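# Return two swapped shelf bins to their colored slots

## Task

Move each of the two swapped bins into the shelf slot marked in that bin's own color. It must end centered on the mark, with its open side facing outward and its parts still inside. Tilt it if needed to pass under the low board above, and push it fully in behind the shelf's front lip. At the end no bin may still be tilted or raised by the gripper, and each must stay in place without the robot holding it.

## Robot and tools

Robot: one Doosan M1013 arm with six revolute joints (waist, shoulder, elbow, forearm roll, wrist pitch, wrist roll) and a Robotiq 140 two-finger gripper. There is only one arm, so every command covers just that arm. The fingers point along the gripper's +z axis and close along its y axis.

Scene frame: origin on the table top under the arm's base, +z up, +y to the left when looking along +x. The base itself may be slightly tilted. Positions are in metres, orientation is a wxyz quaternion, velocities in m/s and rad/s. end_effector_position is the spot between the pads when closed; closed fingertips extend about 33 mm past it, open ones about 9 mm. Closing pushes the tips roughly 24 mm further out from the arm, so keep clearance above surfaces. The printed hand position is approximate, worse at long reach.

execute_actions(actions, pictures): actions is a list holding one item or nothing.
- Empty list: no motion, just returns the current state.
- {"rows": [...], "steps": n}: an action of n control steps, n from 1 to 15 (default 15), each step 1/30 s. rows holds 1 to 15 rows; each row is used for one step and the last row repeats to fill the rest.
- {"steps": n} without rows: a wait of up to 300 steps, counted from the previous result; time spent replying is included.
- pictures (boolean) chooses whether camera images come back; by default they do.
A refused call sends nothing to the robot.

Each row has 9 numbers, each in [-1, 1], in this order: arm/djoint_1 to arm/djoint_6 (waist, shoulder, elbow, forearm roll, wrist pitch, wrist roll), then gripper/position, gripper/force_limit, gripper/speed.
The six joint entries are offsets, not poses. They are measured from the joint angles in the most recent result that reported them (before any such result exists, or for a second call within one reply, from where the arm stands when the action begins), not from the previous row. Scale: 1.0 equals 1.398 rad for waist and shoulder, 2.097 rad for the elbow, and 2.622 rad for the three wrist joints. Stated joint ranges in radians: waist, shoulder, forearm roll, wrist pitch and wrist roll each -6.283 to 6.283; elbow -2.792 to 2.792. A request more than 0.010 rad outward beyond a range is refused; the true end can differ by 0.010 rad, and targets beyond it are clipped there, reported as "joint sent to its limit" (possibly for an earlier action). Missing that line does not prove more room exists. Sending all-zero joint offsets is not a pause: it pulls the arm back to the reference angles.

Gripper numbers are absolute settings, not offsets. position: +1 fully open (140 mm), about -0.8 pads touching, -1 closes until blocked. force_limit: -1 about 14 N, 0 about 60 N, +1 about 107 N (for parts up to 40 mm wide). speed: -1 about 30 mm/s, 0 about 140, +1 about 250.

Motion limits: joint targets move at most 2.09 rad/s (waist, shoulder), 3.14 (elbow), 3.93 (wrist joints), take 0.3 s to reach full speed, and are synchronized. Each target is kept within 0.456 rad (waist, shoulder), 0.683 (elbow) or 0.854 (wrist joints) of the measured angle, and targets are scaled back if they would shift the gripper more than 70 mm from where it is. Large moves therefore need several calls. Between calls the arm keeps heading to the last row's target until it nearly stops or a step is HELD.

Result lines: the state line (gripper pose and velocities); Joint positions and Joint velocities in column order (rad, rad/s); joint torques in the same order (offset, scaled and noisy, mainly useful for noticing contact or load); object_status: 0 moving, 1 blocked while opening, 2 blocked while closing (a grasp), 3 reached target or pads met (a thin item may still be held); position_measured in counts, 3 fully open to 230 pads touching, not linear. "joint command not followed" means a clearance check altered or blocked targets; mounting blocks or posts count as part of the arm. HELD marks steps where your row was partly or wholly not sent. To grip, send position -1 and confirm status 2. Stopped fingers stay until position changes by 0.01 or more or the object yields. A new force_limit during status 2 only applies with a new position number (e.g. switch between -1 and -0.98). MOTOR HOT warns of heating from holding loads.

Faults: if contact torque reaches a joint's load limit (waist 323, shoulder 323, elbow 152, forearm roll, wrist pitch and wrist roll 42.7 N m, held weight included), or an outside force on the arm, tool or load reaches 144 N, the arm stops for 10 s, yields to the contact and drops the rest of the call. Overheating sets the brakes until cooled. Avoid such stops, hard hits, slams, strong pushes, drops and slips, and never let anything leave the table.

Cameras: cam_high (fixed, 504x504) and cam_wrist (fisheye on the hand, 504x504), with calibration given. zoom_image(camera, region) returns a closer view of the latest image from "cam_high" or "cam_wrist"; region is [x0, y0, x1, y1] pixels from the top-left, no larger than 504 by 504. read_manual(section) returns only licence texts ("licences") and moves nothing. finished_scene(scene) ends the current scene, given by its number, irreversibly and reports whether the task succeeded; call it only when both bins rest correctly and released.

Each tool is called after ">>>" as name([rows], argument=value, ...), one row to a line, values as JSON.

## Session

>>> execute_actions(actions=[])

Scene clock: 0.00 s of 14400.00 s.
end_effector_position=(+1.1040, +0.1162, +0.3881) position_measured=3 object_status=3 end_effector_quat_wxyz=(-0.171, +0.769, -0.435, +0.435) end_effector_velocity=(-0.001, +0.000, -0.001) end_effector_angular_velocity=(-0.000, +0.001, -0.000)
Joint positions: [ 0.121  0.526  1.329 -0.601  0.403  3.19 ]
Joint velocities: [ 0.001 -0.     0.001  0.     0.001  0.   ]
Joint torques (N m, as the joint torque sensors report them, + toward a larger angle): no reading
camera_calibration (this result's frames):
cam_wrist: T_world_to_cam=[[-0.603335, -0.452696, -0.656546, 0.955083], [-0.491591, 0.859369, -0.140795, 0.518103], [0.627953, 0.237806, -0.741029, -0.23716], [0, 0, 0, 1]] pos_world=[0.979856, 0.0435187, 0.52426]

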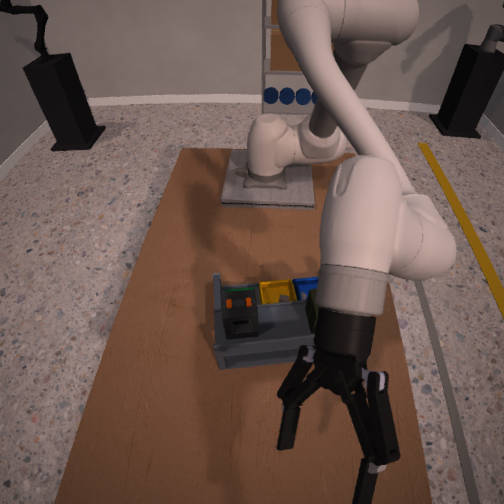

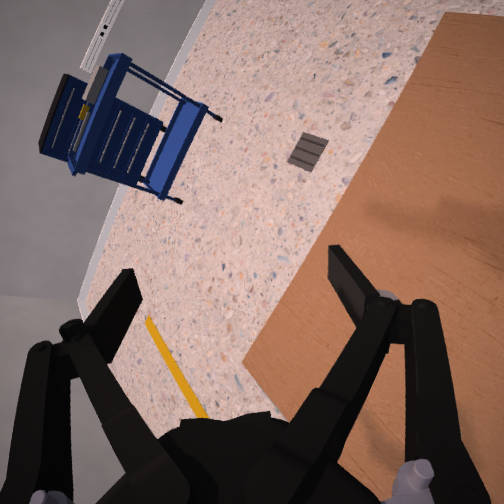

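>>> execute_actions([
  {"rows":[[-0.0655,-0.3554,0.2149,0.2292,0.3546,-0.0072,-0.1,0.3,0]],"steps":15},
], pictures=false)

>>> execute_actions([
  {"steps":40},
], pictures=false)

>>> execute_actions([
  {"rows":[[0,0.101,0.113,0,-0.1442,0,-0.1,0.3,0]],"steps":15},
], pictures=false)

>>> execute_actions([
  {"steps":10},
])

Scene clock: 11.17 s of 14400.00 s.
end_effector_position=(+0.8339, +0.0396, +0.3562) position_measured=108 object_status=0 end_effector_quat_wxyz=(-0.068, +0.745, -0.621, +0.232) end_effector_velocity=(-0.651, -0.035, -0.053) end_effector_angular_velocity=(+0.487, +1.005, -0.547)
Joint positions: [ 0.072  0.261  1.571 -0.279  0.898  3.18 ]
Joint velocities: [-0.104 -0.569  0.511  0.678  1.057 -0.021]
Joint torques (N m, as the joint torque sensors report them, + toward a larger angle): [  0.76 -69.72 -36.74   3.87  -1.14  -0.52]
Steps of this call (steps 1 to 90: nothing new was sent; then 7.67 s passed at rest; steps 91 to 105: all 15 steps of this action). Readings (joint positions | what the end effector reports):
91: [0.121 0.525 1.330 -0.600 0.404 3.190] | position_measured=3 object_status=0
92: [0.120 0.519 1.336 -0.592 0.416 3.190] | position_measured=9 object_status=0
94: [0.113 0.485 1.370 -0.546 0.482 3.188] | position_measured=24 object_status=0
98: [0.098 0.400 1.446 -0.445 0.639 3.185] | position_measured=55 object_status=0
105: the state above

Scene clock: 12.50 s of 14400.00 s.
end_effector_position=(+0.5572, +0.0627, +0.3503) position_measured=141 object_status=3 end_effector_quat_wxyz=(+0.001, +0.713, -0.701, +0.005) end_effector_velocity=(+0.000, -0.000, +0.000) end_effector_angular_velocity=(-0.000, +0.000, -0.000)
Joint positions: [ 0.03   0.029  1.78  -0.     1.333  3.171]
Joint velocities: [-0.     0.    -0.001 -0.     0.001 -0.   ]
Joint torques (N m, as the joint torque sensors report them, + toward a larger angle): [ -2.64 -46.41 -38.66   4.52  -0.02  -0.24]
Steps of this call (steps 1 to 30: the robot went on to your last target; steps 31 to 40: nothing new was sent). Readings (joint positions | what the end effector reports):
1: [0.069 0.242 1.588 -0.256 0.934 3.179] | position_measured=115 object_status=0
2: [0.065 0.223 1.605 -0.233 0.969 3.178] | position_measured=123 object_status=0
4: [0.059 0.185 1.639 -0.188 1.040 3.177] | position_measured=138 object_status=0
8: [0.045 0.111 1.706 -0.099 1.179 3.174] | position_measured=141 object_status=0
40: the state above
The arm was judged still, so your last target was given up. Only a new action makes it travel on or press farther. Fingers that are still opening or closing keep moving.

Scene clock: 13.00 s of 14400.00 s.
end_effector_position=(+0.5582, +0.0609, +0.1504) position_measured=141 object_status=3 end_effector_quat_wxyz=(+0.001, +0.713, -0.701, +0.005) end_effector_velocity=(+0.001, +0.001, -0.000) end_effector_angular_velocity=(-0.001, -0.005, +0.002)
Joint positions: [ 0.03   0.17   2.017 -0.     0.955  3.171]
Joint velocities: [ 0.001 -0.001  0.002 -0.001 -0.006  0.   ]
Joint torques (N m, as the joint torque sensors report them, + toward a larger angle): [ -1.65 -54.86 -33.52   4.1   -0.21  -0.13]
Steps of this call (steps 1 to 15: all 15 steps of this action). Readings (joint positions | what the end effector reports):
1: [0.030 0.029 1.781 -0.000 1.332 3.171] | position_measured=141 object_status=3
2: [0.030 0.033 1.788 0.000 1.320 3.171] | position_measured=141 object_status=3
4: [0.030 0.058 1.829 0.000 1.254 3.171] | position_measured=141 object_status=3
8: [0.030 0.118 1.929 -0.000 1.095 3.171] | position_measured=141 object_status=3
15: the state above

Scene clock: 13.33 s of 14400.00 s.
end_effector_position=(+0.5583, +0.0610, +0.1504) position_measured=141 object_status=3 end_effector_quat_wxyz=(+0.001, +0.713, -0.701, +0.005) end_effector_velocity=(-0.000, -0.000, -0.000) end_effector_angular_velocity=(-0.000, +0.001, -0.000)
Joint positions: [ 0.03   0.17   2.017 -0.     0.955  3.171]
Joint velocities: [-0.  0.  0. -0. -0. -0.]
Joint torques (N m, as the joint torque sensors report them, + toward a larger angle): [ -2.24 -55.01 -32.94   3.77   0.01  -0.17]
Steps of this call (steps 1 to 10: the robot went on to your last target). Readings (joint positions | what the end effector reports):
1: [0.030 0.170 2.017 -0.000 0.955 3.171] | position_measured=141 object_status=3
2: [0.030 0.170 2.017 -0.000 0.955 3.171] | position_measured=141 object_status=3
4: [0.030 0.170 2.017 -0.000 0.955 3.171] | position_measured=141 object_status=3
8: [0.030 0.170 2.017 -0.000 0.955 3.171] | position_measured=141 object_status=3
10: the state above
camera_calibration (this result's frames):
cam_wrist: T_world_to_cam=[[-0.992675, 0.101803, 0.0650597, 0.519743], [0.119706, 0.90162, 0.415634, -0.163733], [-0.0163461, 0.420377, -0.907202, 0.316106], [0, 0, 0, 1]] pos_world=[0.540703, -0.0381703, 0.321011]

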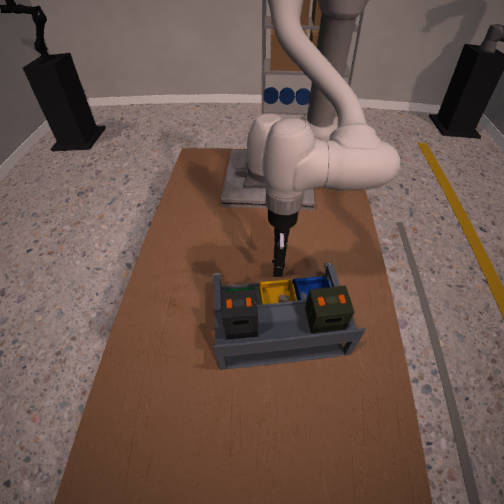

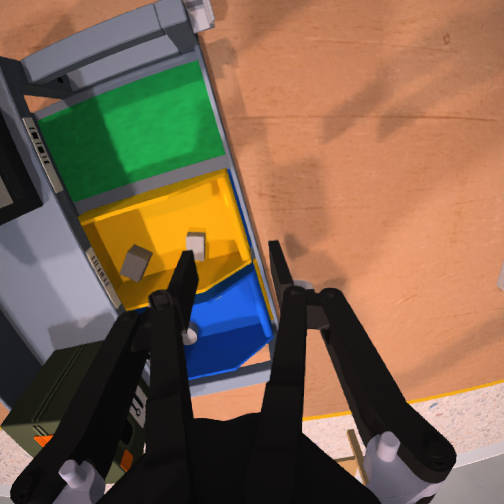

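>>> execute_actions([
  {"rows":[[-0.0041,0.0645,0.0351,0,-0.0626,-0.0629,-0.35,0.3,1]],"steps":15},
])

Scene clock: 25.40 s of 14400.00 s.
end_effector_position=(+0.5550, +0.0569, +0.0684) position_measured=173 object_status=3 end_effector_quat_wxyz=(+0.001, +0.766, -0.642, +0.005) end_effector_velocity=(-0.000, -0.001, +0.000) end_effector_angular_velocity=(+0.001, -0.002, -0.003)
Joint positions: [ 0.024  0.26   2.091 -0.     0.791  3.006]
Joint velocities: [-0.001 -0.002  0.001  0.001 -0.002  0.001]
Joint torques (N m, as the joint torque sensors report them, + toward a larger angle): [ -1.83 -58.79 -28.2    3.42  -0.06  -0.14]
Steps of this call (steps 1 to 15: the robot went on to your last target; steps 16 to 90: nothing new was sent; then 8.57 s passed at rest; steps 91 to 105: all 15 steps of this action). Readings (joint positions | what the end effector reports):
91: [0.030 0.171 2.018 -0.000 0.953 3.169] | position_measured=141 object_status=0
92: [0.030 0.177 2.022 -0.000 0.941 3.157] | position_measured=152 object_status=0
94: [0.027 0.212 2.051 -0.000 0.877 3.093] | position_measured=172 object_status=0
98: [0.024 0.261 2.091 -0.000 0.792 3.007] | position_measured=173 object_status=0
105: the state above
camera_calibration (this result's frames):
cam_wrist: T_world_to_cam=[[-0.996194, -0.0567084, 0.0661982, 0.533109], [-0.0242159, 0.909597, 0.414786, -0.0460905], [-0.0837355, 0.411604, -0.907508, 0.281305], [0, 0, 0, 1]] pos_world=[0.553519, -0.0436305, 0.239113]

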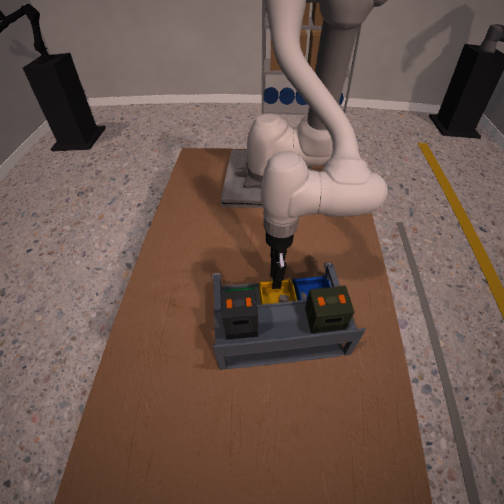

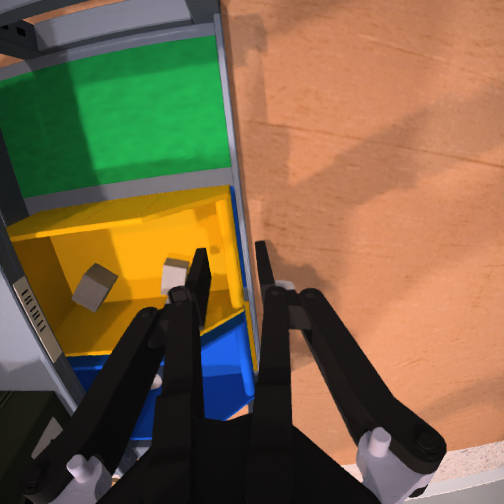

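>>> execute_actions([
  {"rows":[[0,0,0,0,0,0.0114,-1,1,0]],"steps":15},
], pictures=false)

>>> execute_actions([
  {"rows":[[0,0.0142,-0.0452,0,0.0742,0,-1,1,0]],"steps":15},
], pictures=false)

>>> execute_actions([
  {"rows":[[-0.0148,-0.111,0.0815,0,-0.006,-0.008,-1,1,0]],"steps":15},
])

Scene clock: 33.67 s of 14400.00 s.
end_effector_position=(+0.5551, +0.0569, +0.0685) position_measured=226 object_status=0 end_effector_quat_wxyz=(+0.001, +0.757, -0.654, +0.005) end_effector_velocity=(+0.001, +0.000, +0.001) end_effector_angular_velocity=(+0.001, -0.001, -0.001)
Joint positions: [ 0.024  0.26   2.09  -0.     0.79   3.036]
Joint velocities: [ 0.    -0.001 -0.001  0.001  0.     0.   ]
Joint torques (N m, as the joint torque sensors report them, + toward a larger angle): [ -2.27 -44.6  -20.16   2.86  -1.11  -0.19]
Steps of this call (steps 1 to 15: the robot went on to your last target; steps 16 to 90: nothing new was sent; then 4.77 s passed at rest; steps 91 to 105: all 15 steps of this action). Readings (joint positions | what the end effector reports):
91: [0.024 0.260 2.091 -0.000 0.791 3.007] | position_measured=173 object_status=0
92: [0.024 0.260 2.091 -0.000 0.791 3.018] | position_measured=179 object_status=0
94: [0.024 0.260 2.091 -0.000 0.791 3.035] | position_measured=194 object_status=0
98: [0.024 0.260 2.090 -0.000 0.790 3.036] | position_measured=222 object_status=0
105: the state above

Scene clock: 34.17 s of 14400.00 s.
end_effector_position=(+0.5554, +0.0572, +0.0984) position_measured=226 object_status=2 end_effector_quat_wxyz=(+0.042, +0.755, -0.653, -0.038) end_effector_velocity=(+0.001, -0.000, +0.001) end_effector_angular_velocity=(+0.000, -0.002, -0.000)
Joint positions: [ 0.024  0.28   1.996 -0.     0.985  3.036]
Joint velocities: [-0.001 -0.001 -0.001 -0.     0.001 -0.   ]
Joint torques (N m, as the joint torque sensors report them, + toward a larger angle): [ -2.11 -65.78 -31.88   3.7   -0.05  -0.19]
Steps of this call (steps 1 to 15: all 15 steps of this action). Readings (joint positions | what the end effector reports):
1: [0.024 0.260 2.090 -0.000 0.792 3.036] | position_measured=226 object_status=2
2: [0.024 0.262 2.085 -0.000 0.804 3.036] | position_measured=226 object_status=2
4: [0.024 0.268 2.052 -0.000 0.870 3.036] | position_measured=226 object_status=2
8: [0.024 0.280 1.996 -0.000 0.983 3.036] | position_measured=226 object_status=2
15: the state above

Scene clock: 34.67 s of 14400.00 s.
end_effector_position=(+0.4566, +0.0439, +0.1106) position_measured=226 object_status=2 end_effector_quat_wxyz=(+0.041, +0.755, -0.653, -0.039) end_effector_velocity=(-0.001, -0.000, -0.001) end_effector_angular_velocity=(-0.000, +0.003, +0.002)
Joint positions: [ 0.003  0.125  2.167 -0.     0.969  3.015]
Joint velocities: [ 0.     0.001  0.001 -0.001  0.    -0.002]
Joint torques (N m, as the joint torque sensors report them, + toward a larger angle): [ -2.26 -48.36 -31.69   3.54   0.13  -0.26]
Steps of this call (steps 1 to 15: all 15 steps of this action). Readings (joint positions | what the end effector reports):
1: [0.024 0.280 1.996 -0.000 0.985 3.036] | position_measured=226 object_status=2
2: [0.023 0.274 2.003 -0.000 0.985 3.035] | position_measured=226 object_status=2
4: [0.019 0.238 2.042 -0.000 0.981 3.030] | position_measured=226 object_status=2
8: [0.005 0.138 2.152 -0.000 0.971 3.017] | position_measured=226 object_status=2
15: the state above
camera_calibration (this result's frames):
cam_wrist: T_world_to_cam=[[-0.98256, -0.0258864, 0.184133, 0.410933], [0.052746, 0.910782, 0.409504, -0.0887413], [-0.178305, 0.412075, -0.893533, 0.358373], [0, 0, 0, 1]] pos_world=[0.472347, -0.0562148, 0.280892]

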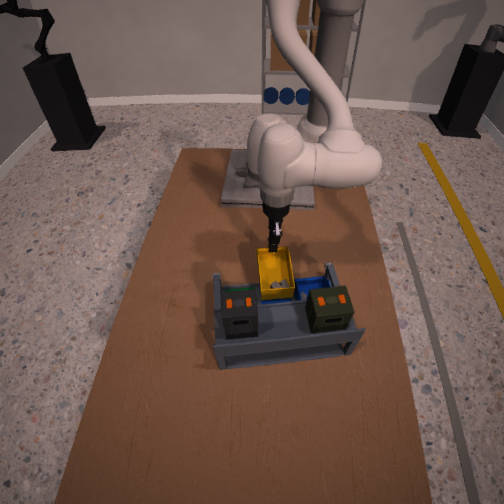

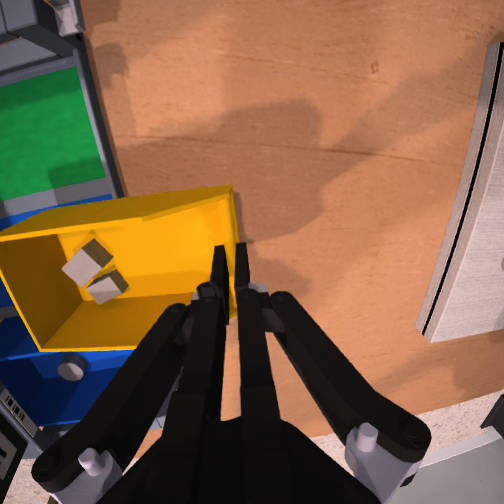

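>>> execute_actions([
  {"rows":[[-0.025,-0.2324,0.1108,0,-0.0102,-0.0133,-1,1,0]],"steps":15},
], pictures=false)

>>> execute_actions([
  {"steps":5},
], pictures=false)

>>> execute_actions([
  {"rows":[[0.2303,0.0135,-0.0067,0,-0.0018,0.1228,-1,1,0]],"steps":15},
], pictures=false)

>>> execute_actions([
  {"steps":5},
], pictures=false)

>>> execute_actions([
  {"rows":[[0,0.1096,0.0445,0,-0.094,0,-1,1,0]],"steps":15},
])

Scene clock: 46.57 s of 14400.00 s.
end_effector_position=(+0.3292, +0.0301, +0.1405) position_measured=226 object_status=2 end_effector_quat_wxyz=(+0.001, +0.757, -0.654, +0.005) end_effector_velocity=(+0.000, -0.001, -0.001) end_effector_angular_velocity=(+0.000, -0.000, -0.002)
Joint positions: [-0.032 -0.2    2.399 -0.     0.942  2.98 ]
Joint velocities: [-0.004  0.001  0.001  0.    -0.002 -0.003]
Joint torques (N m, as the joint torque sensors report them, + toward a larger angle): [ -2.22 -13.7  -35.93   3.88  -0.41  -0.44]
Steps of this call (steps 1 to 15: the robot went on to your last target; steps 16 to 90: nothing new was sent; then 8.40 s passed at rest; steps 91 to 105: all 15 steps of this action). Readings (joint positions | what the end effector reports):
91: [0.003 0.124 2.167 -0.000 0.969 3.015] | position_measured=226 object_status=2
92: [0.003 0.118 2.172 -0.000 0.969 3.014] | position_measured=226 object_status=2
94: [-0.001 0.083 2.197 -0.000 0.966 3.010] | position_measured=226 object_status=2
98: [-0.017 -0.062 2.300 -0.000 0.954 2.995] | position_measured=226 object_status=2
105: the state above

Scene clock: 46.73 s of 14400.00 s.
end_effector_position=(+0.3292, +0.0301, +0.1405) position_measured=226 object_status=2 end_effector_quat_wxyz=(+0.001, +0.757, -0.654, +0.005) end_effector_velocity=(+0.000, +0.000, -0.000) end_effector_angular_velocity=(+0.000, +0.000, +0.002)
Joint positions: [-0.032 -0.2    2.399 -0.     0.942  2.98 ]
Joint velocities: [ 0.     0.001 -0.     0.    -0.    -0.002]
Joint torques (N m, as the joint torque sensors report them, + toward a larger angle): [ -1.88 -16.49 -33.98   3.8   -0.43  -0.31]
Steps of this call (steps 1 to 5: the robot went on to your last target). Readings (joint positions | what the end effector reports):
1: [-0.032 -0.200 2.399 -0.000 0.942 2.980] | position_measured=226 object_status=2
2: [-0.032 -0.200 2.399 -0.000 0.942 2.980] | position_measured=226 object_status=2
4: [-0.032 -0.200 2.399 -0.000 0.942 2.980] | position_measured=226 object_status=2
5: the state above

Scene clock: 47.23 s of 14400.00 s.
end_effector_position=(+0.3124, +0.1359, +0.1395) position_measured=226 object_status=2 end_effector_quat_wxyz=(+0.001, +0.757, -0.653, +0.005) end_effector_velocity=(+0.001, -0.001, -0.000) end_effector_angular_velocity=(-0.000, +0.000, -0.012)
Joint positions: [ 0.29  -0.181  2.385 -0.     0.938  3.301]
Joint velocities: [-0.004  0.001  0.    -0.    -0.     0.008]
Joint torques (N m, as the joint torque sensors report them, + toward a larger angle): [ -1.94 -19.04 -33.9    3.41  -0.51  -0.26]
Steps of this call (steps 1 to 15: all 15 steps of this action). Readings (joint positions | what the end effector reports):
1: [-0.031 -0.200 2.399 -0.000 0.942 2.980] | position_measured=226 object_status=2
2: [-0.025 -0.199 2.399 -0.000 0.942 2.986] | position_measured=226 object_status=2
4: [0.010 -0.197 2.397 -0.000 0.942 3.022] | position_measured=226 object_status=2
8: [0.164 -0.188 2.390 -0.000 0.940 3.176] | position_measured=226 object_status=2
15: the state above

Scene clock: 47.40 s of 14400.00 s.
end_effector_position=(+0.3124, +0.1359, +0.1395) position_measured=226 object_status=2 end_effector_quat_wxyz=(+0.001, +0.757, -0.654, +0.005) end_effector_velocity=(+0.000, +0.000, +0.000) end_effector_angular_velocity=(-0.000, -0.001, +0.001)
Joint positions: [ 0.29  -0.181  2.385 -0.     0.938  3.302]
Joint velocities: [ 0.    -0.001 -0.    -0.     0.    -0.001]
Joint torques (N m, as the joint torque sensors report them, + toward a larger angle): [ -1.56 -18.87 -34.03   3.76  -0.54  -0.14]
Steps of this call (steps 1 to 5: the robot went on to your last target). Readings (joint positions | what the end effector reports):
1: [0.290 -0.181 2.385 -0.000 0.938 3.302] | position_measured=226 object_status=2
2: [0.290 -0.181 2.385 -0.000 0.938 3.302] | position_measured=226 object_status=2
4: [0.290 -0.181 2.385 -0.000 0.938 3.302] | position_measured=226 object_status=2
5: the state above

Scene clock: 57.70 s of 14400.00 s.
end_effector_position=(+0.3142, +0.1357, +0.0598) position_measured=226 object_status=2 end_effector_quat_wxyz=(+0.002, +0.757, -0.654, +0.005) end_effector_velocity=(-0.000, -0.001, -0.000) end_effector_angular_velocity=(-0.001, +0.000, -0.001)
Joint positions: [ 0.29  -0.045  2.466 -0.     0.722  3.302]
Joint velocities: [-0.001 -0.001  0.001 -0.001  0.     0.   ]
Joint torques (N m, as the joint torque sensors report them, + toward a larger angle): [ -1.99 -24.76 -26.51   3.1    0.01  -0.12]
FORCE FAULT: contact force on the arm reached its limit, and the arm stopped for 10 seconds. The contact can be on any part of the arm, not only on its tool. The arm's remaining commands of this call were not run. The arm holds still and accepts commands again. Move the arm away from the contact; if what it grips holds it there, let go first. Pushing or pulling that hard again can fault the arm again.
The stop began at step 9 of this call (marked STOPPED below). From that step on the arm followed nothing that you had sent. 7 steps, steps kept back included, did not run and will not run. Nothing is kept back now, and the robot has no last target.
Steps of this call (steps 1 to 8: the first 8 steps of this action; steps 9 to 309: the stop). Readings (joint positions | what the end effector reports):
1: [0.290 -0.180 2.385 -0.000 0.936 3.302] | position_measured=226 object_status=2
2: [0.290 -0.174 2.388 -0.000 0.926 3.302] | position_measured=226 object_status=2
4: [0.290 -0.139 2.410 -0.000 0.869 3.302] | position_measured=226 object_status=2
8: [0.290 -0.045 2.466 -0.000 0.722 3.302] | position_measured=226 object_status=2
9: [0.290 -0.045 2.466 -0.000 0.722 3.302] | position_measured=226 object_status=2 STOPPED
309: the state above
camera_calibration (this result's frames):
cam_wrist: T_world_to_cam=[[-0.997378, -0.0271597, 0.0670755, 0.294622], [0.00309833, 0.910021, 0.41455, -0.128593], [-0.0722992, 0.413671, -0.907551, 0.217015], [0, 0, 0, 1]] pos_world=[0.309938, 0.0352513, 0.230499]

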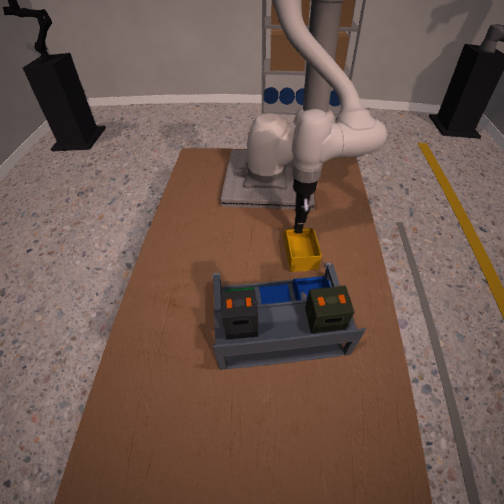

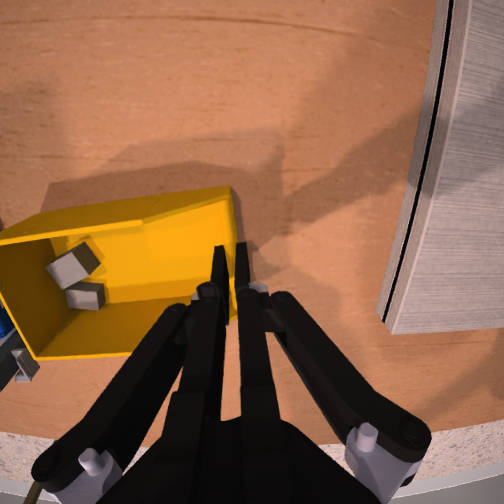

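>>> execute_actions([
  {"rows":[[0,0,0,0,0,0,-0.2,1,0]],"steps":15},
], pictures=false)

>>> execute_actions([
  {"rows":[[0,-0.125,-0.0559,0,0.1108,0,-0.2,1,0]],"steps":15},
], pictures=false)

>>> execute_actions([
  {"rows":[[-0.0496,0.281,-0.16,0,-0.0219,-0.0267,-0.2,1,0]],"steps":15},
], pictures=false)

>>> execute_actions([
  {"steps":12},
])

Scene clock: 67.27 s of 14400.00 s.
end_effector_position=(+0.3142, +0.1357, +0.0598) position_measured=154 object_status=0 end_effector_quat_wxyz=(+0.002, +0.757, -0.654, +0.005) end_effector_velocity=(+0.000, -0.000, +0.000) end_effector_angular_velocity=(+0.000, -0.002, +0.002)
Joint positions: [ 0.29  -0.045  2.466 -0.     0.722  3.302]
Joint velocities: [-0.    -0.001  0.    -0.001 -0.001 -0.001]
Joint torques (N m, as the joint torque sensors report them, + toward a larger angle): [ -1.18 -25.14 -26.3    3.15  -0.11  -0.23]
Steps of this call (steps 1 to 90: nothing new was sent; then 6.07 s passed at rest; steps 91 to 105: all 15 steps of this action). Readings (joint positions | what the end effector reports):
91: [0.290 -0.045 2.466 -0.000 0.722 3.302] | position_measured=226 object_status=0
92: [0.290 -0.045 2.466 -0.000 0.722 3.302] | position_measured=225 object_status=0
94: [0.290 -0.045 2.466 -0.000 0.722 3.302] | position_measured=204 object_status=0
98: [0.290 -0.045 2.466 -0.000 0.722 3.302] | position_measured=174 object_status=0
105: the state above

Scene clock: 67.77 s of 14400.00 s.
end_effector_position=(+0.3122, +0.1361, +0.1694) position_measured=154 object_status=3 end_effector_quat_wxyz=(+0.001, +0.757, -0.654, +0.005) end_effector_velocity=(-0.000, +0.000, +0.000) end_effector_angular_velocity=(-0.000, +0.001, -0.000)
Joint positions: [ 0.29  -0.22   2.349 -0.     1.012  3.302]
Joint velocities: [ 0.    -0.    -0.     0.     0.001  0.001]
Joint torques (N m, as the joint torque sensors report them, + toward a larger angle): [ -1.25 -15.13 -33.66   3.86  -0.02  -0.16]
Steps of this call (steps 1 to 15: all 15 steps of this action). Readings (joint positions | what the end effector reports):
1: [0.290 -0.046 2.466 -0.000 0.723 3.302] | position_measured=154 object_status=0
2: [0.290 -0.052 2.462 -0.000 0.734 3.302] | position_measured=154 object_status=3
4: [0.290 -0.087 2.438 -0.000 0.793 3.302] | position_measured=154 object_status=3
8: [0.290 -0.196 2.365 -0.000 0.972 3.302] | position_measured=154 object_status=3
15: the state above

Scene clock: 68.27 s of 14400.00 s.
end_effector_position=(+0.5238, +0.1655, +0.1536) position_measured=154 object_status=3 end_effector_quat_wxyz=(+0.001, +0.757, -0.653, +0.005) end_effector_velocity=(+0.336, +0.022, -0.093) end_effector_angular_velocity=(-0.003, +0.007, -0.000)
Joint positions: [ 0.225  0.147  2.035 -0.     0.959  3.236]
Joint velocities: [-0.104  0.586 -0.495 -0.001 -0.084 -0.103]
Joint torques (N m, as the joint torque sensors report them, + toward a larger angle): [  8.19 -82.08 -23.82   3.18   0.81  -0.63]
Steps of this call (steps 1 to 15: all 15 steps of this action). Readings (joint positions | what the end effector reports):
1: [0.290 -0.219 2.348 -0.000 1.012 3.302] | position_measured=154 object_status=3
2: [0.289 -0.213 2.343 -0.000 1.012 3.301] | position_measured=154 object_status=3
4: [0.283 -0.178 2.313 -0.000 1.007 3.294] | position_measured=154 object_status=3
8: [0.261 -0.055 2.208 -0.000 0.989 3.273] | position_measured=154 object_status=3
15: the state above

Scene clock: 68.67 s of 14400.00 s.
end_effector_position=(+0.5388, +0.1666, +0.1495) position_measured=154 object_status=3 end_effector_quat_wxyz=(+0.001, +0.757, -0.653, +0.005) end_effector_velocity=(-0.001, +0.001, +0.000) end_effector_angular_velocity=(+0.001, +0.000, +0.000)
Joint positions: [ 0.221  0.173  2.013 -0.     0.955  3.232]
Joint velocities: [ 0.002 -0.     0.     0.001  0.     0.001]
Joint torques (N m, as the joint torque sensors report them, + toward a larger angle): [ -1.53 -54.62 -32.42   3.75  -0.04  -0.24]
Steps of this call (steps 1 to 12: the robot went on to your last target). Readings (joint positions | what the end effector reports):
1: [0.223 0.163 2.022 -0.000 0.956 3.234] | position_measured=154 object_status=3
2: [0.221 0.171 2.015 -0.000 0.955 3.232] | position_measured=154 object_status=3
4: [0.221 0.173 2.013 -0.000 0.955 3.232] | position_measured=154 object_status=3
8: [0.221 0.173 2.013 -0.000 0.955 3.232] | position_measured=154 object_status=3
12: the state above
camera_calibration (this result's frames):
cam_wrist: T_world_to_cam=[[-0.997468, -0.0277613, 0.0654704, 0.513868], [0.00191185, 0.909851, 0.414931, -0.193998], [-0.0710874, 0.414005, -0.907494, 0.301188], [0, 0, 0, 1]] pos_world=[0.534349, 0.0660815, 0.320179]

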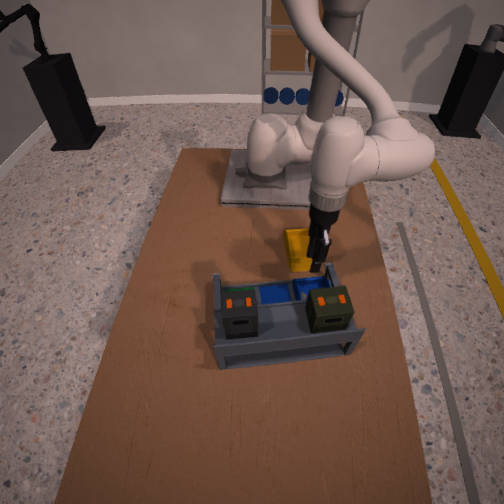

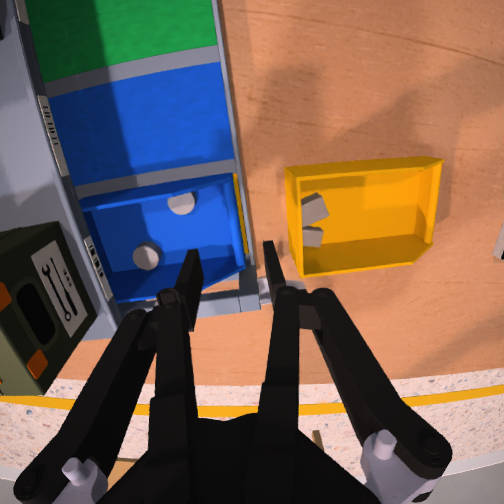

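>>> execute_actions([
  {"rows":[[0,0.0649,0.0341,0,-0.0617,0,-0.3,0.3,0]],"steps":15},
])

Scene clock: 72.37 s of 14400.00 s.
end_effector_position=(+0.5360, +0.1651, +0.0678) position_measured=167 object_status=3 end_effector_quat_wxyz=(+0.001, +0.757, -0.653, +0.005) end_effector_velocity=(+0.001, +0.000, +0.000) end_effector_angular_velocity=(+0.000, -0.001, +0.000)
Joint positions: [ 0.221  0.264  2.085 -0.     0.793  3.232]
Joint velocities: [ 0.     0.001 -0.001  0.    -0.    -0.   ]
Joint torques (N m, as the joint torque sensors report them, + toward a larger angle): [ -2.47 -60.02 -28.56   3.34  -0.11  -0.22]
Steps of this call (steps 1 to 30: the robot went on to your last target; steps 31 to 90: nothing new was sent; then 0.20 s passed at rest; steps 91 to 105: all 15 steps of this action). Readings (joint positions | what the end effector reports):
91: [0.221 0.174 2.014 -0.000 0.953 3.232] | position_measured=154 object_status=0
92: [0.221 0.180 2.018 -0.000 0.942 3.232] | position_measured=160 object_status=0
94: [0.221 0.215 2.046 -0.000 0.879 3.232] | position_measured=167 object_status=0
98: [0.221 0.264 2.085 -0.000 0.794 3.232] | position_measured=167 object_status=0
105: the state above
camera_calibration (this result's frames):
cam_wrist: T_world_to_cam=[[-0.997429, -0.0278883, 0.0660152, 0.516282], [0.00201582, 0.909891, 0.414843, -0.158825], [-0.0716358, 0.413909, -0.907495, 0.227758], [0, 0, 0, 1]] pos_world=[0.53159, 0.0646403, 0.238494]

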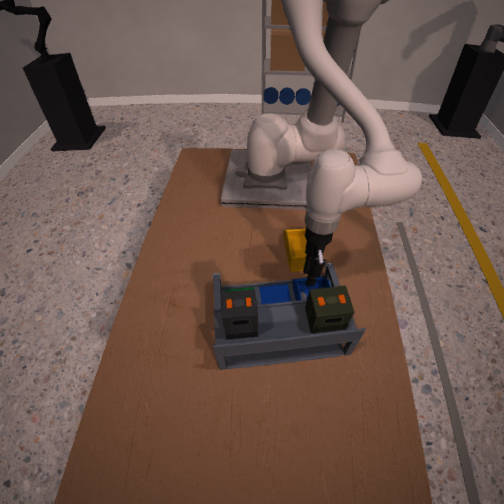

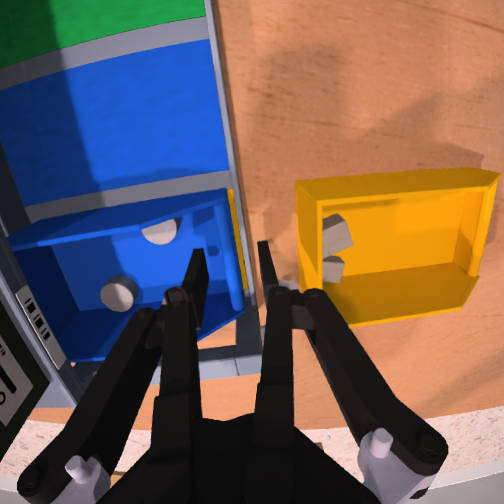

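>>> execute_actions([
  {"rows":[[0,0,0,0,0,0,-1,0.3,0]],"steps":15},
], pictures=false)

>>> execute_actions([
  {"rows":[[-0.073,-0.0097,0.0034,0,0.0023,-0.0389,-1,0.3,0],[-0.073,-0.0097,0.0034,0,0.0023,-0.0389,-1,0.3,0],[-0.073,-0.0097,0.0034,0,0.0023,-0.0389,-1,0.3,0],[-0.073,-0.0097,0.0034,0,0.0023,-0.0389,-1,0.3,0],[-0.073,-0.0097,0.0034,0,0.0023,-0.0389,-1,0.3,0],[-0.073,-0.0097,0.0034,0,0.0023,-0.0389,-1,0.3,0],[-0.073,-0.0097,0.0034,0,0.0023,-0.0389,-1,0.3,0],[-0.073,-0.0097,0.0034,0,0.0023,-0.0389,-1,0.3,0],[-0.1459,-0.0088,0.0022,0,0.0027,-0.0778,-1,0.3,0]],"steps":15},
], pictures=false)

>>> execute_actions([
  {"steps":10},
])

Scene clock: 84.03 s of 14400.00 s.
end_effector_position=(+0.5361, +0.1651, +0.0679) position_measured=222 object_status=2 end_effector_quat_wxyz=(+0.001, +0.757, -0.653, +0.005) end_effector_velocity=(+0.000, +0.000, +0.001) end_effector_angular_velocity=(+0.000, -0.001, -0.002)
Joint positions: [ 0.221  0.264  2.085 -0.     0.793  3.232]
Joint velocities: [-0.    -0.001 -0.     0.     0.     0.002]
Joint torques (N m, as the joint torque sensors report them, + toward a larger angle): [ -2.36 -49.76 -21.87   2.91  -0.34  -0.32]
Steps of this call (steps 1 to 15: the robot went on to your last target; steps 16 to 90: nothing new was sent; then 8.17 s passed at rest; steps 91 to 105: all 15 steps of this action). Readings (joint positions | what the end effector reports):
91: [0.221 0.264 2.085 -0.000 0.793 3.232] | position_measured=167 object_status=0
92: [0.221 0.264 2.085 -0.000 0.793 3.232] | position_measured=173 object_status=0
94: [0.221 0.264 2.085 -0.000 0.793 3.232] | position_measured=188 object_status=0
98: [0.221 0.264 2.085 -0.000 0.793 3.232] | position_measured=219 object_status=0
105: the state above

Scene clock: 84.53 s of 14400.00 s.
end_effector_position=(+0.5540, +0.0552, +0.0739) position_measured=222 object_status=2 end_effector_quat_wxyz=(+0.001, +0.757, -0.654, +0.005) end_effector_velocity=(+0.015, -0.127, +0.002) end_effector_angular_velocity=(+0.000, -0.002, -0.007)
Joint positions: [ 0.021  0.251  2.089 -0.     0.8    3.033]
Joint velocities: [-0.229  0.001 -0.003  0.     0.    -0.222]
Joint torques (N m, as the joint torque sensors report them, + toward a larger angle): [ 22.04 -66.14 -26.51   3.82   0.12  -0.09]
Steps of this call (steps 1 to 15: all 15 steps of this action). Readings (joint positions | what the end effector reports):
1: [0.220 0.264 2.085 -0.000 0.793 3.231] | position_measured=222 object_status=2
2: [0.214 0.263 2.085 -0.000 0.793 3.225] | position_measured=222 object_status=2
4: [0.179 0.258 2.088 -0.000 0.795 3.189] | position_measured=222 object_status=2
8: [0.119 0.250 2.092 -0.000 0.799 3.131] | position_measured=222 object_status=2
15: the state above

Scene clock: 84.87 s of 14400.00 s.
end_effector_position=(+0.5542, +0.0529, +0.0740) position_measured=222 object_status=2 end_effector_quat_wxyz=(+0.001, +0.757, -0.653, +0.005) end_effector_velocity=(+0.000, +0.001, -0.000) end_effector_angular_velocity=(+0.001, +0.000, +0.000)
Joint positions: [ 0.017  0.251  2.089 -0.     0.8    3.028]
Joint velocities: [ 0.     0.001  0.     0.001 -0.001 -0.   ]
Joint torques (N m, as the joint torque sensors report them, + toward a larger angle): [ -3.03 -60.37 -29.02   3.22   0.38  -0.07]
Steps of this call (steps 1 to 10: the robot went on to your last target). Readings (joint positions | what the end effector reports):
1: [0.017 0.251 2.089 -0.000 0.800 3.029] | position_measured=222 object_status=2
2: [0.017 0.251 2.089 -0.000 0.800 3.028] | position_measured=222 object_status=2
4: [0.017 0.251 2.089 -0.000 0.800 3.028] | position_measured=222 object_status=2
8: [0.017 0.251 2.089 -0.000 0.800 3.028] | position_measured=222 object_status=2
10: the state above
camera_calibration (this result's frames):
cam_wrist: T_world_to_cam=[[-0.997485, -0.0276961, 0.0652381, 0.531004], [0.00187057, 0.909875, 0.414878, -0.0592453], [-0.070849, 0.413956, -0.907535, 0.280674], [0, 0, 0, 1]] pos_world=[0.549665, -0.0475743, 0.24466]

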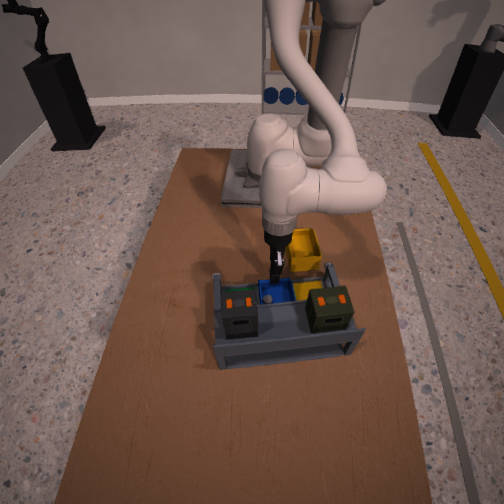

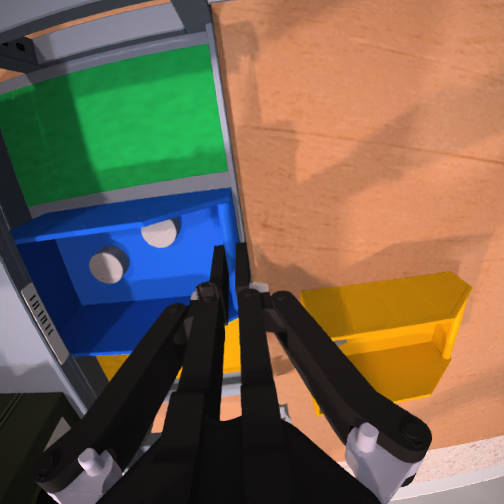

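>>> execute_actions([
  {"rows":[[0,0.005,0.0018,0,-0.0042,0,-1,0.3,0],[0,0.005,0.0018,0,-0.0042,0,-1,0.3,0],[0,0.005,0.0018,0,-0.0042,0,-1,0.3,0],[0,0.005,0.0018,0,-0.0042,0,-1,0.3,0],[0,0.005,0.0018,0,-0.0042,0,-1,0.3,0],[0,0.005,0.0018,0,-0.0042,0,-0.2,0.3,0]],"steps":15},
], pictures=false)

>>> execute_actions([
  {"rows":[[0,-0.08,-0.04,0,0.0746,0,-0.2,0.3,0]],"steps":15},
], pictures=false)

Scene clock: 91.20 s of 14400.00 s.
end_effector_position=(+0.5543, +0.0529, +0.0686) position_measured=156 object_status=0 end_effector_quat_wxyz=(+0.001, +0.757, -0.653, +0.006) end_effector_velocity=(-0.000, -0.000, -0.000) end_effector_angular_velocity=(+0.000, +0.000, -0.002)
Joint positions: [ 0.017  0.258  2.093 -0.     0.789  3.028]
Joint velocities: [-0.001  0.     0.     0.    -0.     0.001]
Joint torques (N m, as the joint torque sensors report them, + toward a larger angle): [ -1.67 -58.31 -28.21   3.37   0.03  -0.18]
Steps of this call (steps 1 to 15: the robot went on to your last target; steps 16 to 90: nothing new was sent; then 2.83 s passed at rest; steps 91 to 105: all 15 steps of this action). Readings (joint positions | what the end effector reports):
91: [0.017 0.252 2.089 -0.000 0.799 3.028] | position_measured=222 object_status=2
92: [0.017 0.256 2.091 -0.000 0.793 3.028] | position_measured=222 object_status=2
94: [0.017 0.258 2.093 -0.000 0.789 3.028] | position_measured=222 object_status=2
98: [0.017 0.258 2.093 -0.000 0.789 3.028] | position_measured=209 object_status=0
105: the state above

Scene clock: 91.70 s of 14400.00 s.
end_effector_position=(+0.5549, +0.0538, +0.1673) position_measured=154 object_status=3 end_effector_quat_wxyz=(+0.001, +0.757, -0.653, +0.006) end_effector_velocity=(-0.001, -0.000, -0.001) end_effector_angular_velocity=(+0.000, +0.003, -0.001)
Joint positions: [ 0.017  0.147  2.009 -0.     0.985  3.028]
Joint velocities: [-0.001  0.002  0.001  0.    -0.    -0.   ]
Joint torques (N m, as the joint torque sensors report them, + toward a larger angle): [ -2.09 -52.56 -33.31   3.79  -0.09  -0.14]
Steps of this call (steps 1 to 15: all 15 steps of this action). Readings (joint positions | what the end effector reports):
1: [0.017 0.258 2.093 -0.000 0.790 3.028] | position_measured=154 object_status=0
2: [0.017 0.252 2.089 -0.000 0.801 3.028] | position_measured=154 object_status=0
4: [0.017 0.217 2.062 -0.000 0.863 3.028] | position_measured=154 object_status=0
8: [0.017 0.148 2.010 -0.000 0.981 3.028] | position_measured=154 object_status=3
15: the state above

>>> execute_actions([
  {"rows":[[0.1953,-0.2625,0.1621,0,0.0103,0.1045,-0.2,0.3,0]],"steps":15},
], pictures=false)

>>> execute_actions([
  {"steps":12},
], pictures=false)

>>> execute_actions([
  {"rows":[[0,0.125,0.0559,0,-0.1108,0,-0.2,0.3,0]],"steps":15},
])

Scene clock: 96.60 s of 14400.00 s.
end_effector_position=(+0.3322, +0.1339, +0.1724) position_measured=154 object_status=3 end_effector_quat_wxyz=(+0.001, +0.757, -0.654, +0.006) end_effector_velocity=(-0.413, +0.052, -0.053) end_effector_angular_velocity=(+0.002, -0.002, +0.006)
Joint positions: [ 0.267 -0.19   2.321 -0.     1.01   3.279]
Joint velocities: [ 0.465 -0.626  0.578  0.001  0.046  0.458]
Joint torques (N m, as the joint torque sensors report them, + toward a larger angle): [-14.6    9.58 -40.19   4.37  -0.71  -0.29]
Steps of this call (steps 1 to 15: the robot went on to your last target; steps 16 to 90: nothing new was sent; then 1.40 s passed at rest; steps 91 to 105: all 15 steps of this action). Readings (joint positions | what the end effector reports):
91: [0.017 0.146 2.010 -0.000 0.985 3.028] | position_measured=154 object_status=3
92: [0.022 0.140 2.016 -0.000 0.985 3.033] | position_measured=154 object_status=3
94: [0.048 0.104 2.048 -0.000 0.988 3.060] | position_measured=154 object_status=3
98: [0.128 -0.003 2.148 -0.000 0.996 3.139] | position_measured=154 object_status=3
105: the state above

Scene clock: 97.00 s of 14400.00 s.
end_effector_position=(+0.3123, +0.1361, +0.1695) position_measured=154 object_status=3 end_effector_quat_wxyz=(+0.001, +0.757, -0.654, +0.006) end_effector_velocity=(-0.000, -0.000, -0.001) end_effector_angular_velocity=(-0.000, +0.000, -0.000)
Joint positions: [ 0.29  -0.22   2.349 -0.     1.012  3.302]
Joint velocities: [ 0.     0.     0.001 -0.    -0.001  0.001]
Joint torques (N m, as the joint torque sensors report them, + toward a larger angle): [ -1.79 -15.01 -33.92   3.91  -0.01  -0.25]
Steps of this call (steps 1 to 12: the robot went on to your last target). Readings (joint positions | what the end effector reports):
1: [0.280 -0.208 2.337 -0.000 1.011 3.292] | position_measured=154 object_status=3
2: [0.288 -0.218 2.346 -0.000 1.011 3.299] | position_measured=154 object_status=3
4: [0.290 -0.220 2.349 -0.000 1.012 3.302] | position_measured=154 object_status=3
8: [0.290 -0.220 2.349 -0.000 1.012 3.302] | position_measured=154 object_status=3
12: the state above

Scene clock: 97.50 s of 14400.00 s.
end_effector_position=(+0.3144, +0.1356, +0.0599) position_measured=154 object_status=3 end_effector_quat_wxyz=(+0.002, +0.757, -0.654, +0.005) end_effector_velocity=(-0.000, -0.000, -0.001) end_effector_angular_velocity=(-0.000, -0.001, +0.002)
Joint positions: [ 0.29  -0.046  2.466 -0.     0.721  3.302]
Joint velocities: [ 0.    -0.     0.002 -0.001 -0.002 -0.001]
Joint torques (N m, as the joint torque sensors report them, + toward a larger angle): [ -1.51 -24.81 -26.12   2.93   0.02  -0.19]
Steps of this call (steps 1 to 15: all 15 steps of this action). Readings (joint positions | what the end effector reports):
1: [0.290 -0.220 2.349 -0.000 1.011 3.302] | position_measured=154 object_status=3
2: [0.290 -0.214 2.353 -0.000 1.000 3.302] | position_measured=154 object_status=3
4: [0.290 -0.178 2.377 -0.000 0.941 3.302] | position_measured=154 object_status=3
8: [0.290 -0.069 2.450 -0.000 0.762 3.302] | position_measured=154 object_status=3
15: the state above
camera_calibration (this result's frames):
cam_wrist: T_world_to_cam=[[-0.997443, -0.0268892, 0.0662104, 0.294783], [0.00300515, 0.909907, 0.414801, -0.128544], [-0.071399, 0.413939, -0.9075, 0.216821], [0, 0, 0, 1]] pos_world=[0.309896, 0.0351387, 0.230567]

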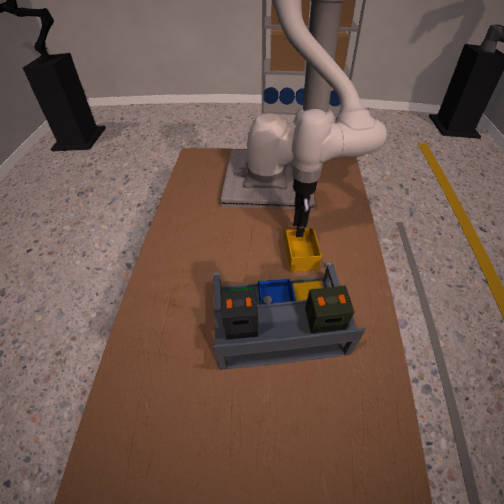

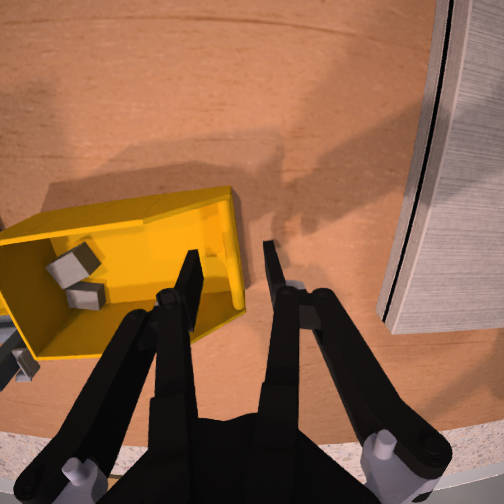

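>>> execute_actions([
  {"rows":[[0,0,0,0,0,0,-1,1,0]],"steps":15},
], pictures=false)

>>> execute_actions([
  {"steps":5},
], pictures=false)

>>> execute_actions([
  {"rows":[[0,-0.0966,-0.0386,0,0.0828,0,-1,1,0]],"steps":15},
], pictures=false)

>>> execute_actions([
  {"rows":[[-0.0341,0.206,-0.1145,0,0.0274,-0.0187,-1,1,0]],"steps":15},
], pictures=false)

>>> execute_actions([
  {"steps":6},
])

Scene clock: 107.97 s of 14400.00 s.
end_effector_position=(+0.3144, +0.1356, +0.0599) position_measured=225 object_status=0 end_effector_quat_wxyz=(+0.002, +0.757, -0.654, +0.005) end_effector_velocity=(+0.000, -0.001, -0.000) end_effector_angular_velocity=(-0.001, +0.001, -0.002)
Joint positions: [ 0.29  -0.046  2.466 -0.     0.721  3.302]
Joint velocities: [-0.001  0.001 -0.    -0.001  0.     0.001]
Joint torques (N m, as the joint torque sensors report them, + toward a larger angle): [ -1.45 -10.76 -17.94   3.15  -3.71  -0.26]
Steps of this call (steps 1 to 15: the robot went on to your last target; steps 16 to 90: nothing new was sent; then 6.97 s passed at rest; steps 91 to 105: all 15 steps of this action). Readings (joint positions | what the end effector reports):
91: [0.290 -0.046 2.466 -0.000 0.721 3.302] | position_measured=154 object_status=0
92: [0.290 -0.046 2.466 -0.000 0.721 3.302] | position_measured=160 object_status=0
94: [0.290 -0.046 2.466 -0.000 0.721 3.302] | position_measured=175 object_status=0
98: [0.290 -0.046 2.466 -0.000 0.721 3.302] | position_measured=206 object_status=0
105: the state above

Scene clock: 108.13 s of 14400.00 s.
end_effector_position=(+0.3144, +0.1356, +0.0599) position_measured=225 object_status=2 end_effector_quat_wxyz=(+0.002, +0.757, -0.654, +0.005) end_effector_velocity=(+0.001, -0.000, -0.000) end_effector_angular_velocity=(+0.000, -0.000, -0.001)
Joint positions: [ 0.29  -0.046  2.466 -0.     0.721  3.302]
Joint velocities: [-0.002  0.001 -0.001  0.    -0.    -0.001]
Joint torques (N m, as the joint torque sensors report them, + toward a larger angle): [ -1.22 -10.93 -17.78   3.16  -3.85  -0.17]
Steps of this call (steps 1 to 5: the robot went on to your last target). Readings (joint positions | what the end effector reports):
1: [0.290 -0.046 2.466 -0.000 0.721 3.302] | position_measured=225 object_status=2
2: [0.290 -0.046 2.466 -0.000 0.721 3.302] | position_measured=225 object_status=2
4: [0.290 -0.046 2.466 -0.000 0.721 3.302] | position_measured=225 object_status=2
5: the state above

Scene clock: 108.63 s of 14400.00 s.
end_effector_position=(+0.3120, +0.1357, +0.1393) position_measured=225 object_status=2 end_effector_quat_wxyz=(+0.002, +0.757, -0.654, +0.005) end_effector_velocity=(-0.001, +0.000, -0.000) end_effector_angular_velocity=(-0.001, +0.002, -0.001)
Joint positions: [ 0.29  -0.181  2.385 -0.     0.938  3.302]
Joint velocities: [ 0.001  0.001  0.    -0.001  0.002  0.003]
Joint torques (N m, as the joint torque sensors report them, + toward a larger angle): [ -0.92 -19.89 -33.72   3.7   -0.58  -0.23]
Steps of this call (steps 1 to 15: all 15 steps of this action). Readings (joint positions | what the end effector reports):
1: [0.290 -0.046 2.466 -0.000 0.722 3.302] | position_measured=225 object_status=2
2: [0.290 -0.052 2.463 -0.000 0.733 3.302] | position_measured=225 object_status=2
4: [0.290 -0.088 2.441 -0.000 0.790 3.302] | position_measured=225 object_status=2
8: [0.290 -0.176 2.388 -0.000 0.929 3.302] | position_measured=225 object_status=2
15: the state above

Scene clock: 109.13 s of 14400.00 s.
end_effector_position=(+0.4357, +0.1515, +0.1276) position_measured=225 object_status=2 end_effector_quat_wxyz=(+0.051, +0.756, -0.652, -0.029) end_effector_velocity=(-0.000, -0.001, -0.001) end_effector_angular_velocity=(-0.000, +0.001, -0.000)
Joint positions: [ 0.242  0.107  2.145 -0.     1.01   3.253]
Joint velocities: [-0.001  0.001  0.001 -0.    -0.    -0.   ]
Joint torques (N m, as the joint torque sensors report them, + toward a larger angle): [ -2.24 -46.75 -31.77   3.47   0.18  -0.32]
Steps of this call (steps 1 to 15: all 15 steps of this action). Readings (joint positions | what the end effector reports):
1: [0.290 -0.180 2.385 -0.000 0.939 3.302] | position_measured=225 object_status=2
2: [0.289 -0.174 2.380 -0.000 0.940 3.301] | position_measured=225 object_status=2
4: [0.283 -0.138 2.350 -0.000 0.949 3.295] | position_measured=225 object_status=2
8: [0.260 0.002 2.233 -0.000 0.984 3.271] | position_measured=225 object_status=2
15: the state above

Scene clock: 109.33 s of 14400.00 s.
end_effector_position=(+0.4358, +0.1516, +0.1277) position_measured=225 object_status=2 end_effector_quat_wxyz=(+0.051, +0.756, -0.652, -0.029) end_effector_velocity=(-0.000, +0.000, +0.000) end_effector_angular_velocity=(-0.001, +0.001, -0.000)
Joint positions: [ 0.242  0.107  2.145 -0.     1.01   3.253]
Joint velocities: [ 0.     0.    -0.    -0.     0.001  0.001]
Joint torques (N m, as the joint torque sensors report them, + toward a larger angle): [ -2.01 -48.05 -33.15   3.59  -0.04  -0.23]
Steps of this call (steps 1 to 6: the robot went on to your last target). Readings (joint positions | what the end effector reports):
1: [0.242 0.107 2.145 -0.000 1.010 3.253] | position_measured=225 object_status=2
2: [0.242 0.107 2.145 -0.000 1.010 3.253] | position_measured=225 object_status=2
4: [0.242 0.107 2.145 -0.000 1.010 3.253] | position_measured=225 object_status=2
6: the state above
camera_calibration (this result's frames):
cam_wrist: T_world_to_cam=[[-0.982911, -0.0230625, 0.182633, 0.390099], [0.0496186, 0.922208, 0.383497, -0.189747], [-0.17727, 0.386005, -0.905304, 0.330495], [0, 0, 0, 1]] pos_world=[0.451434, 0.0564098, 0.300721]

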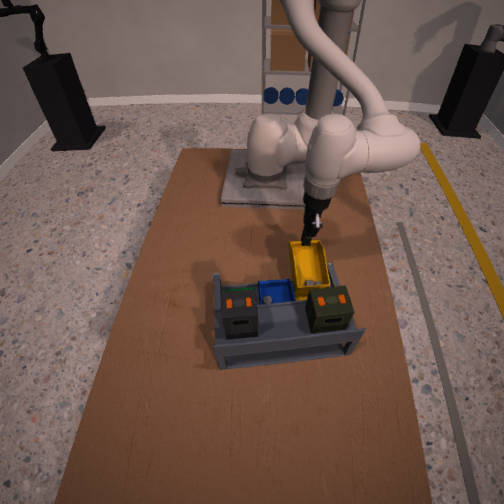

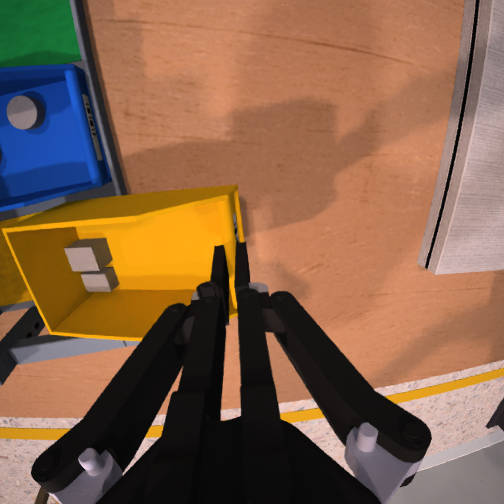

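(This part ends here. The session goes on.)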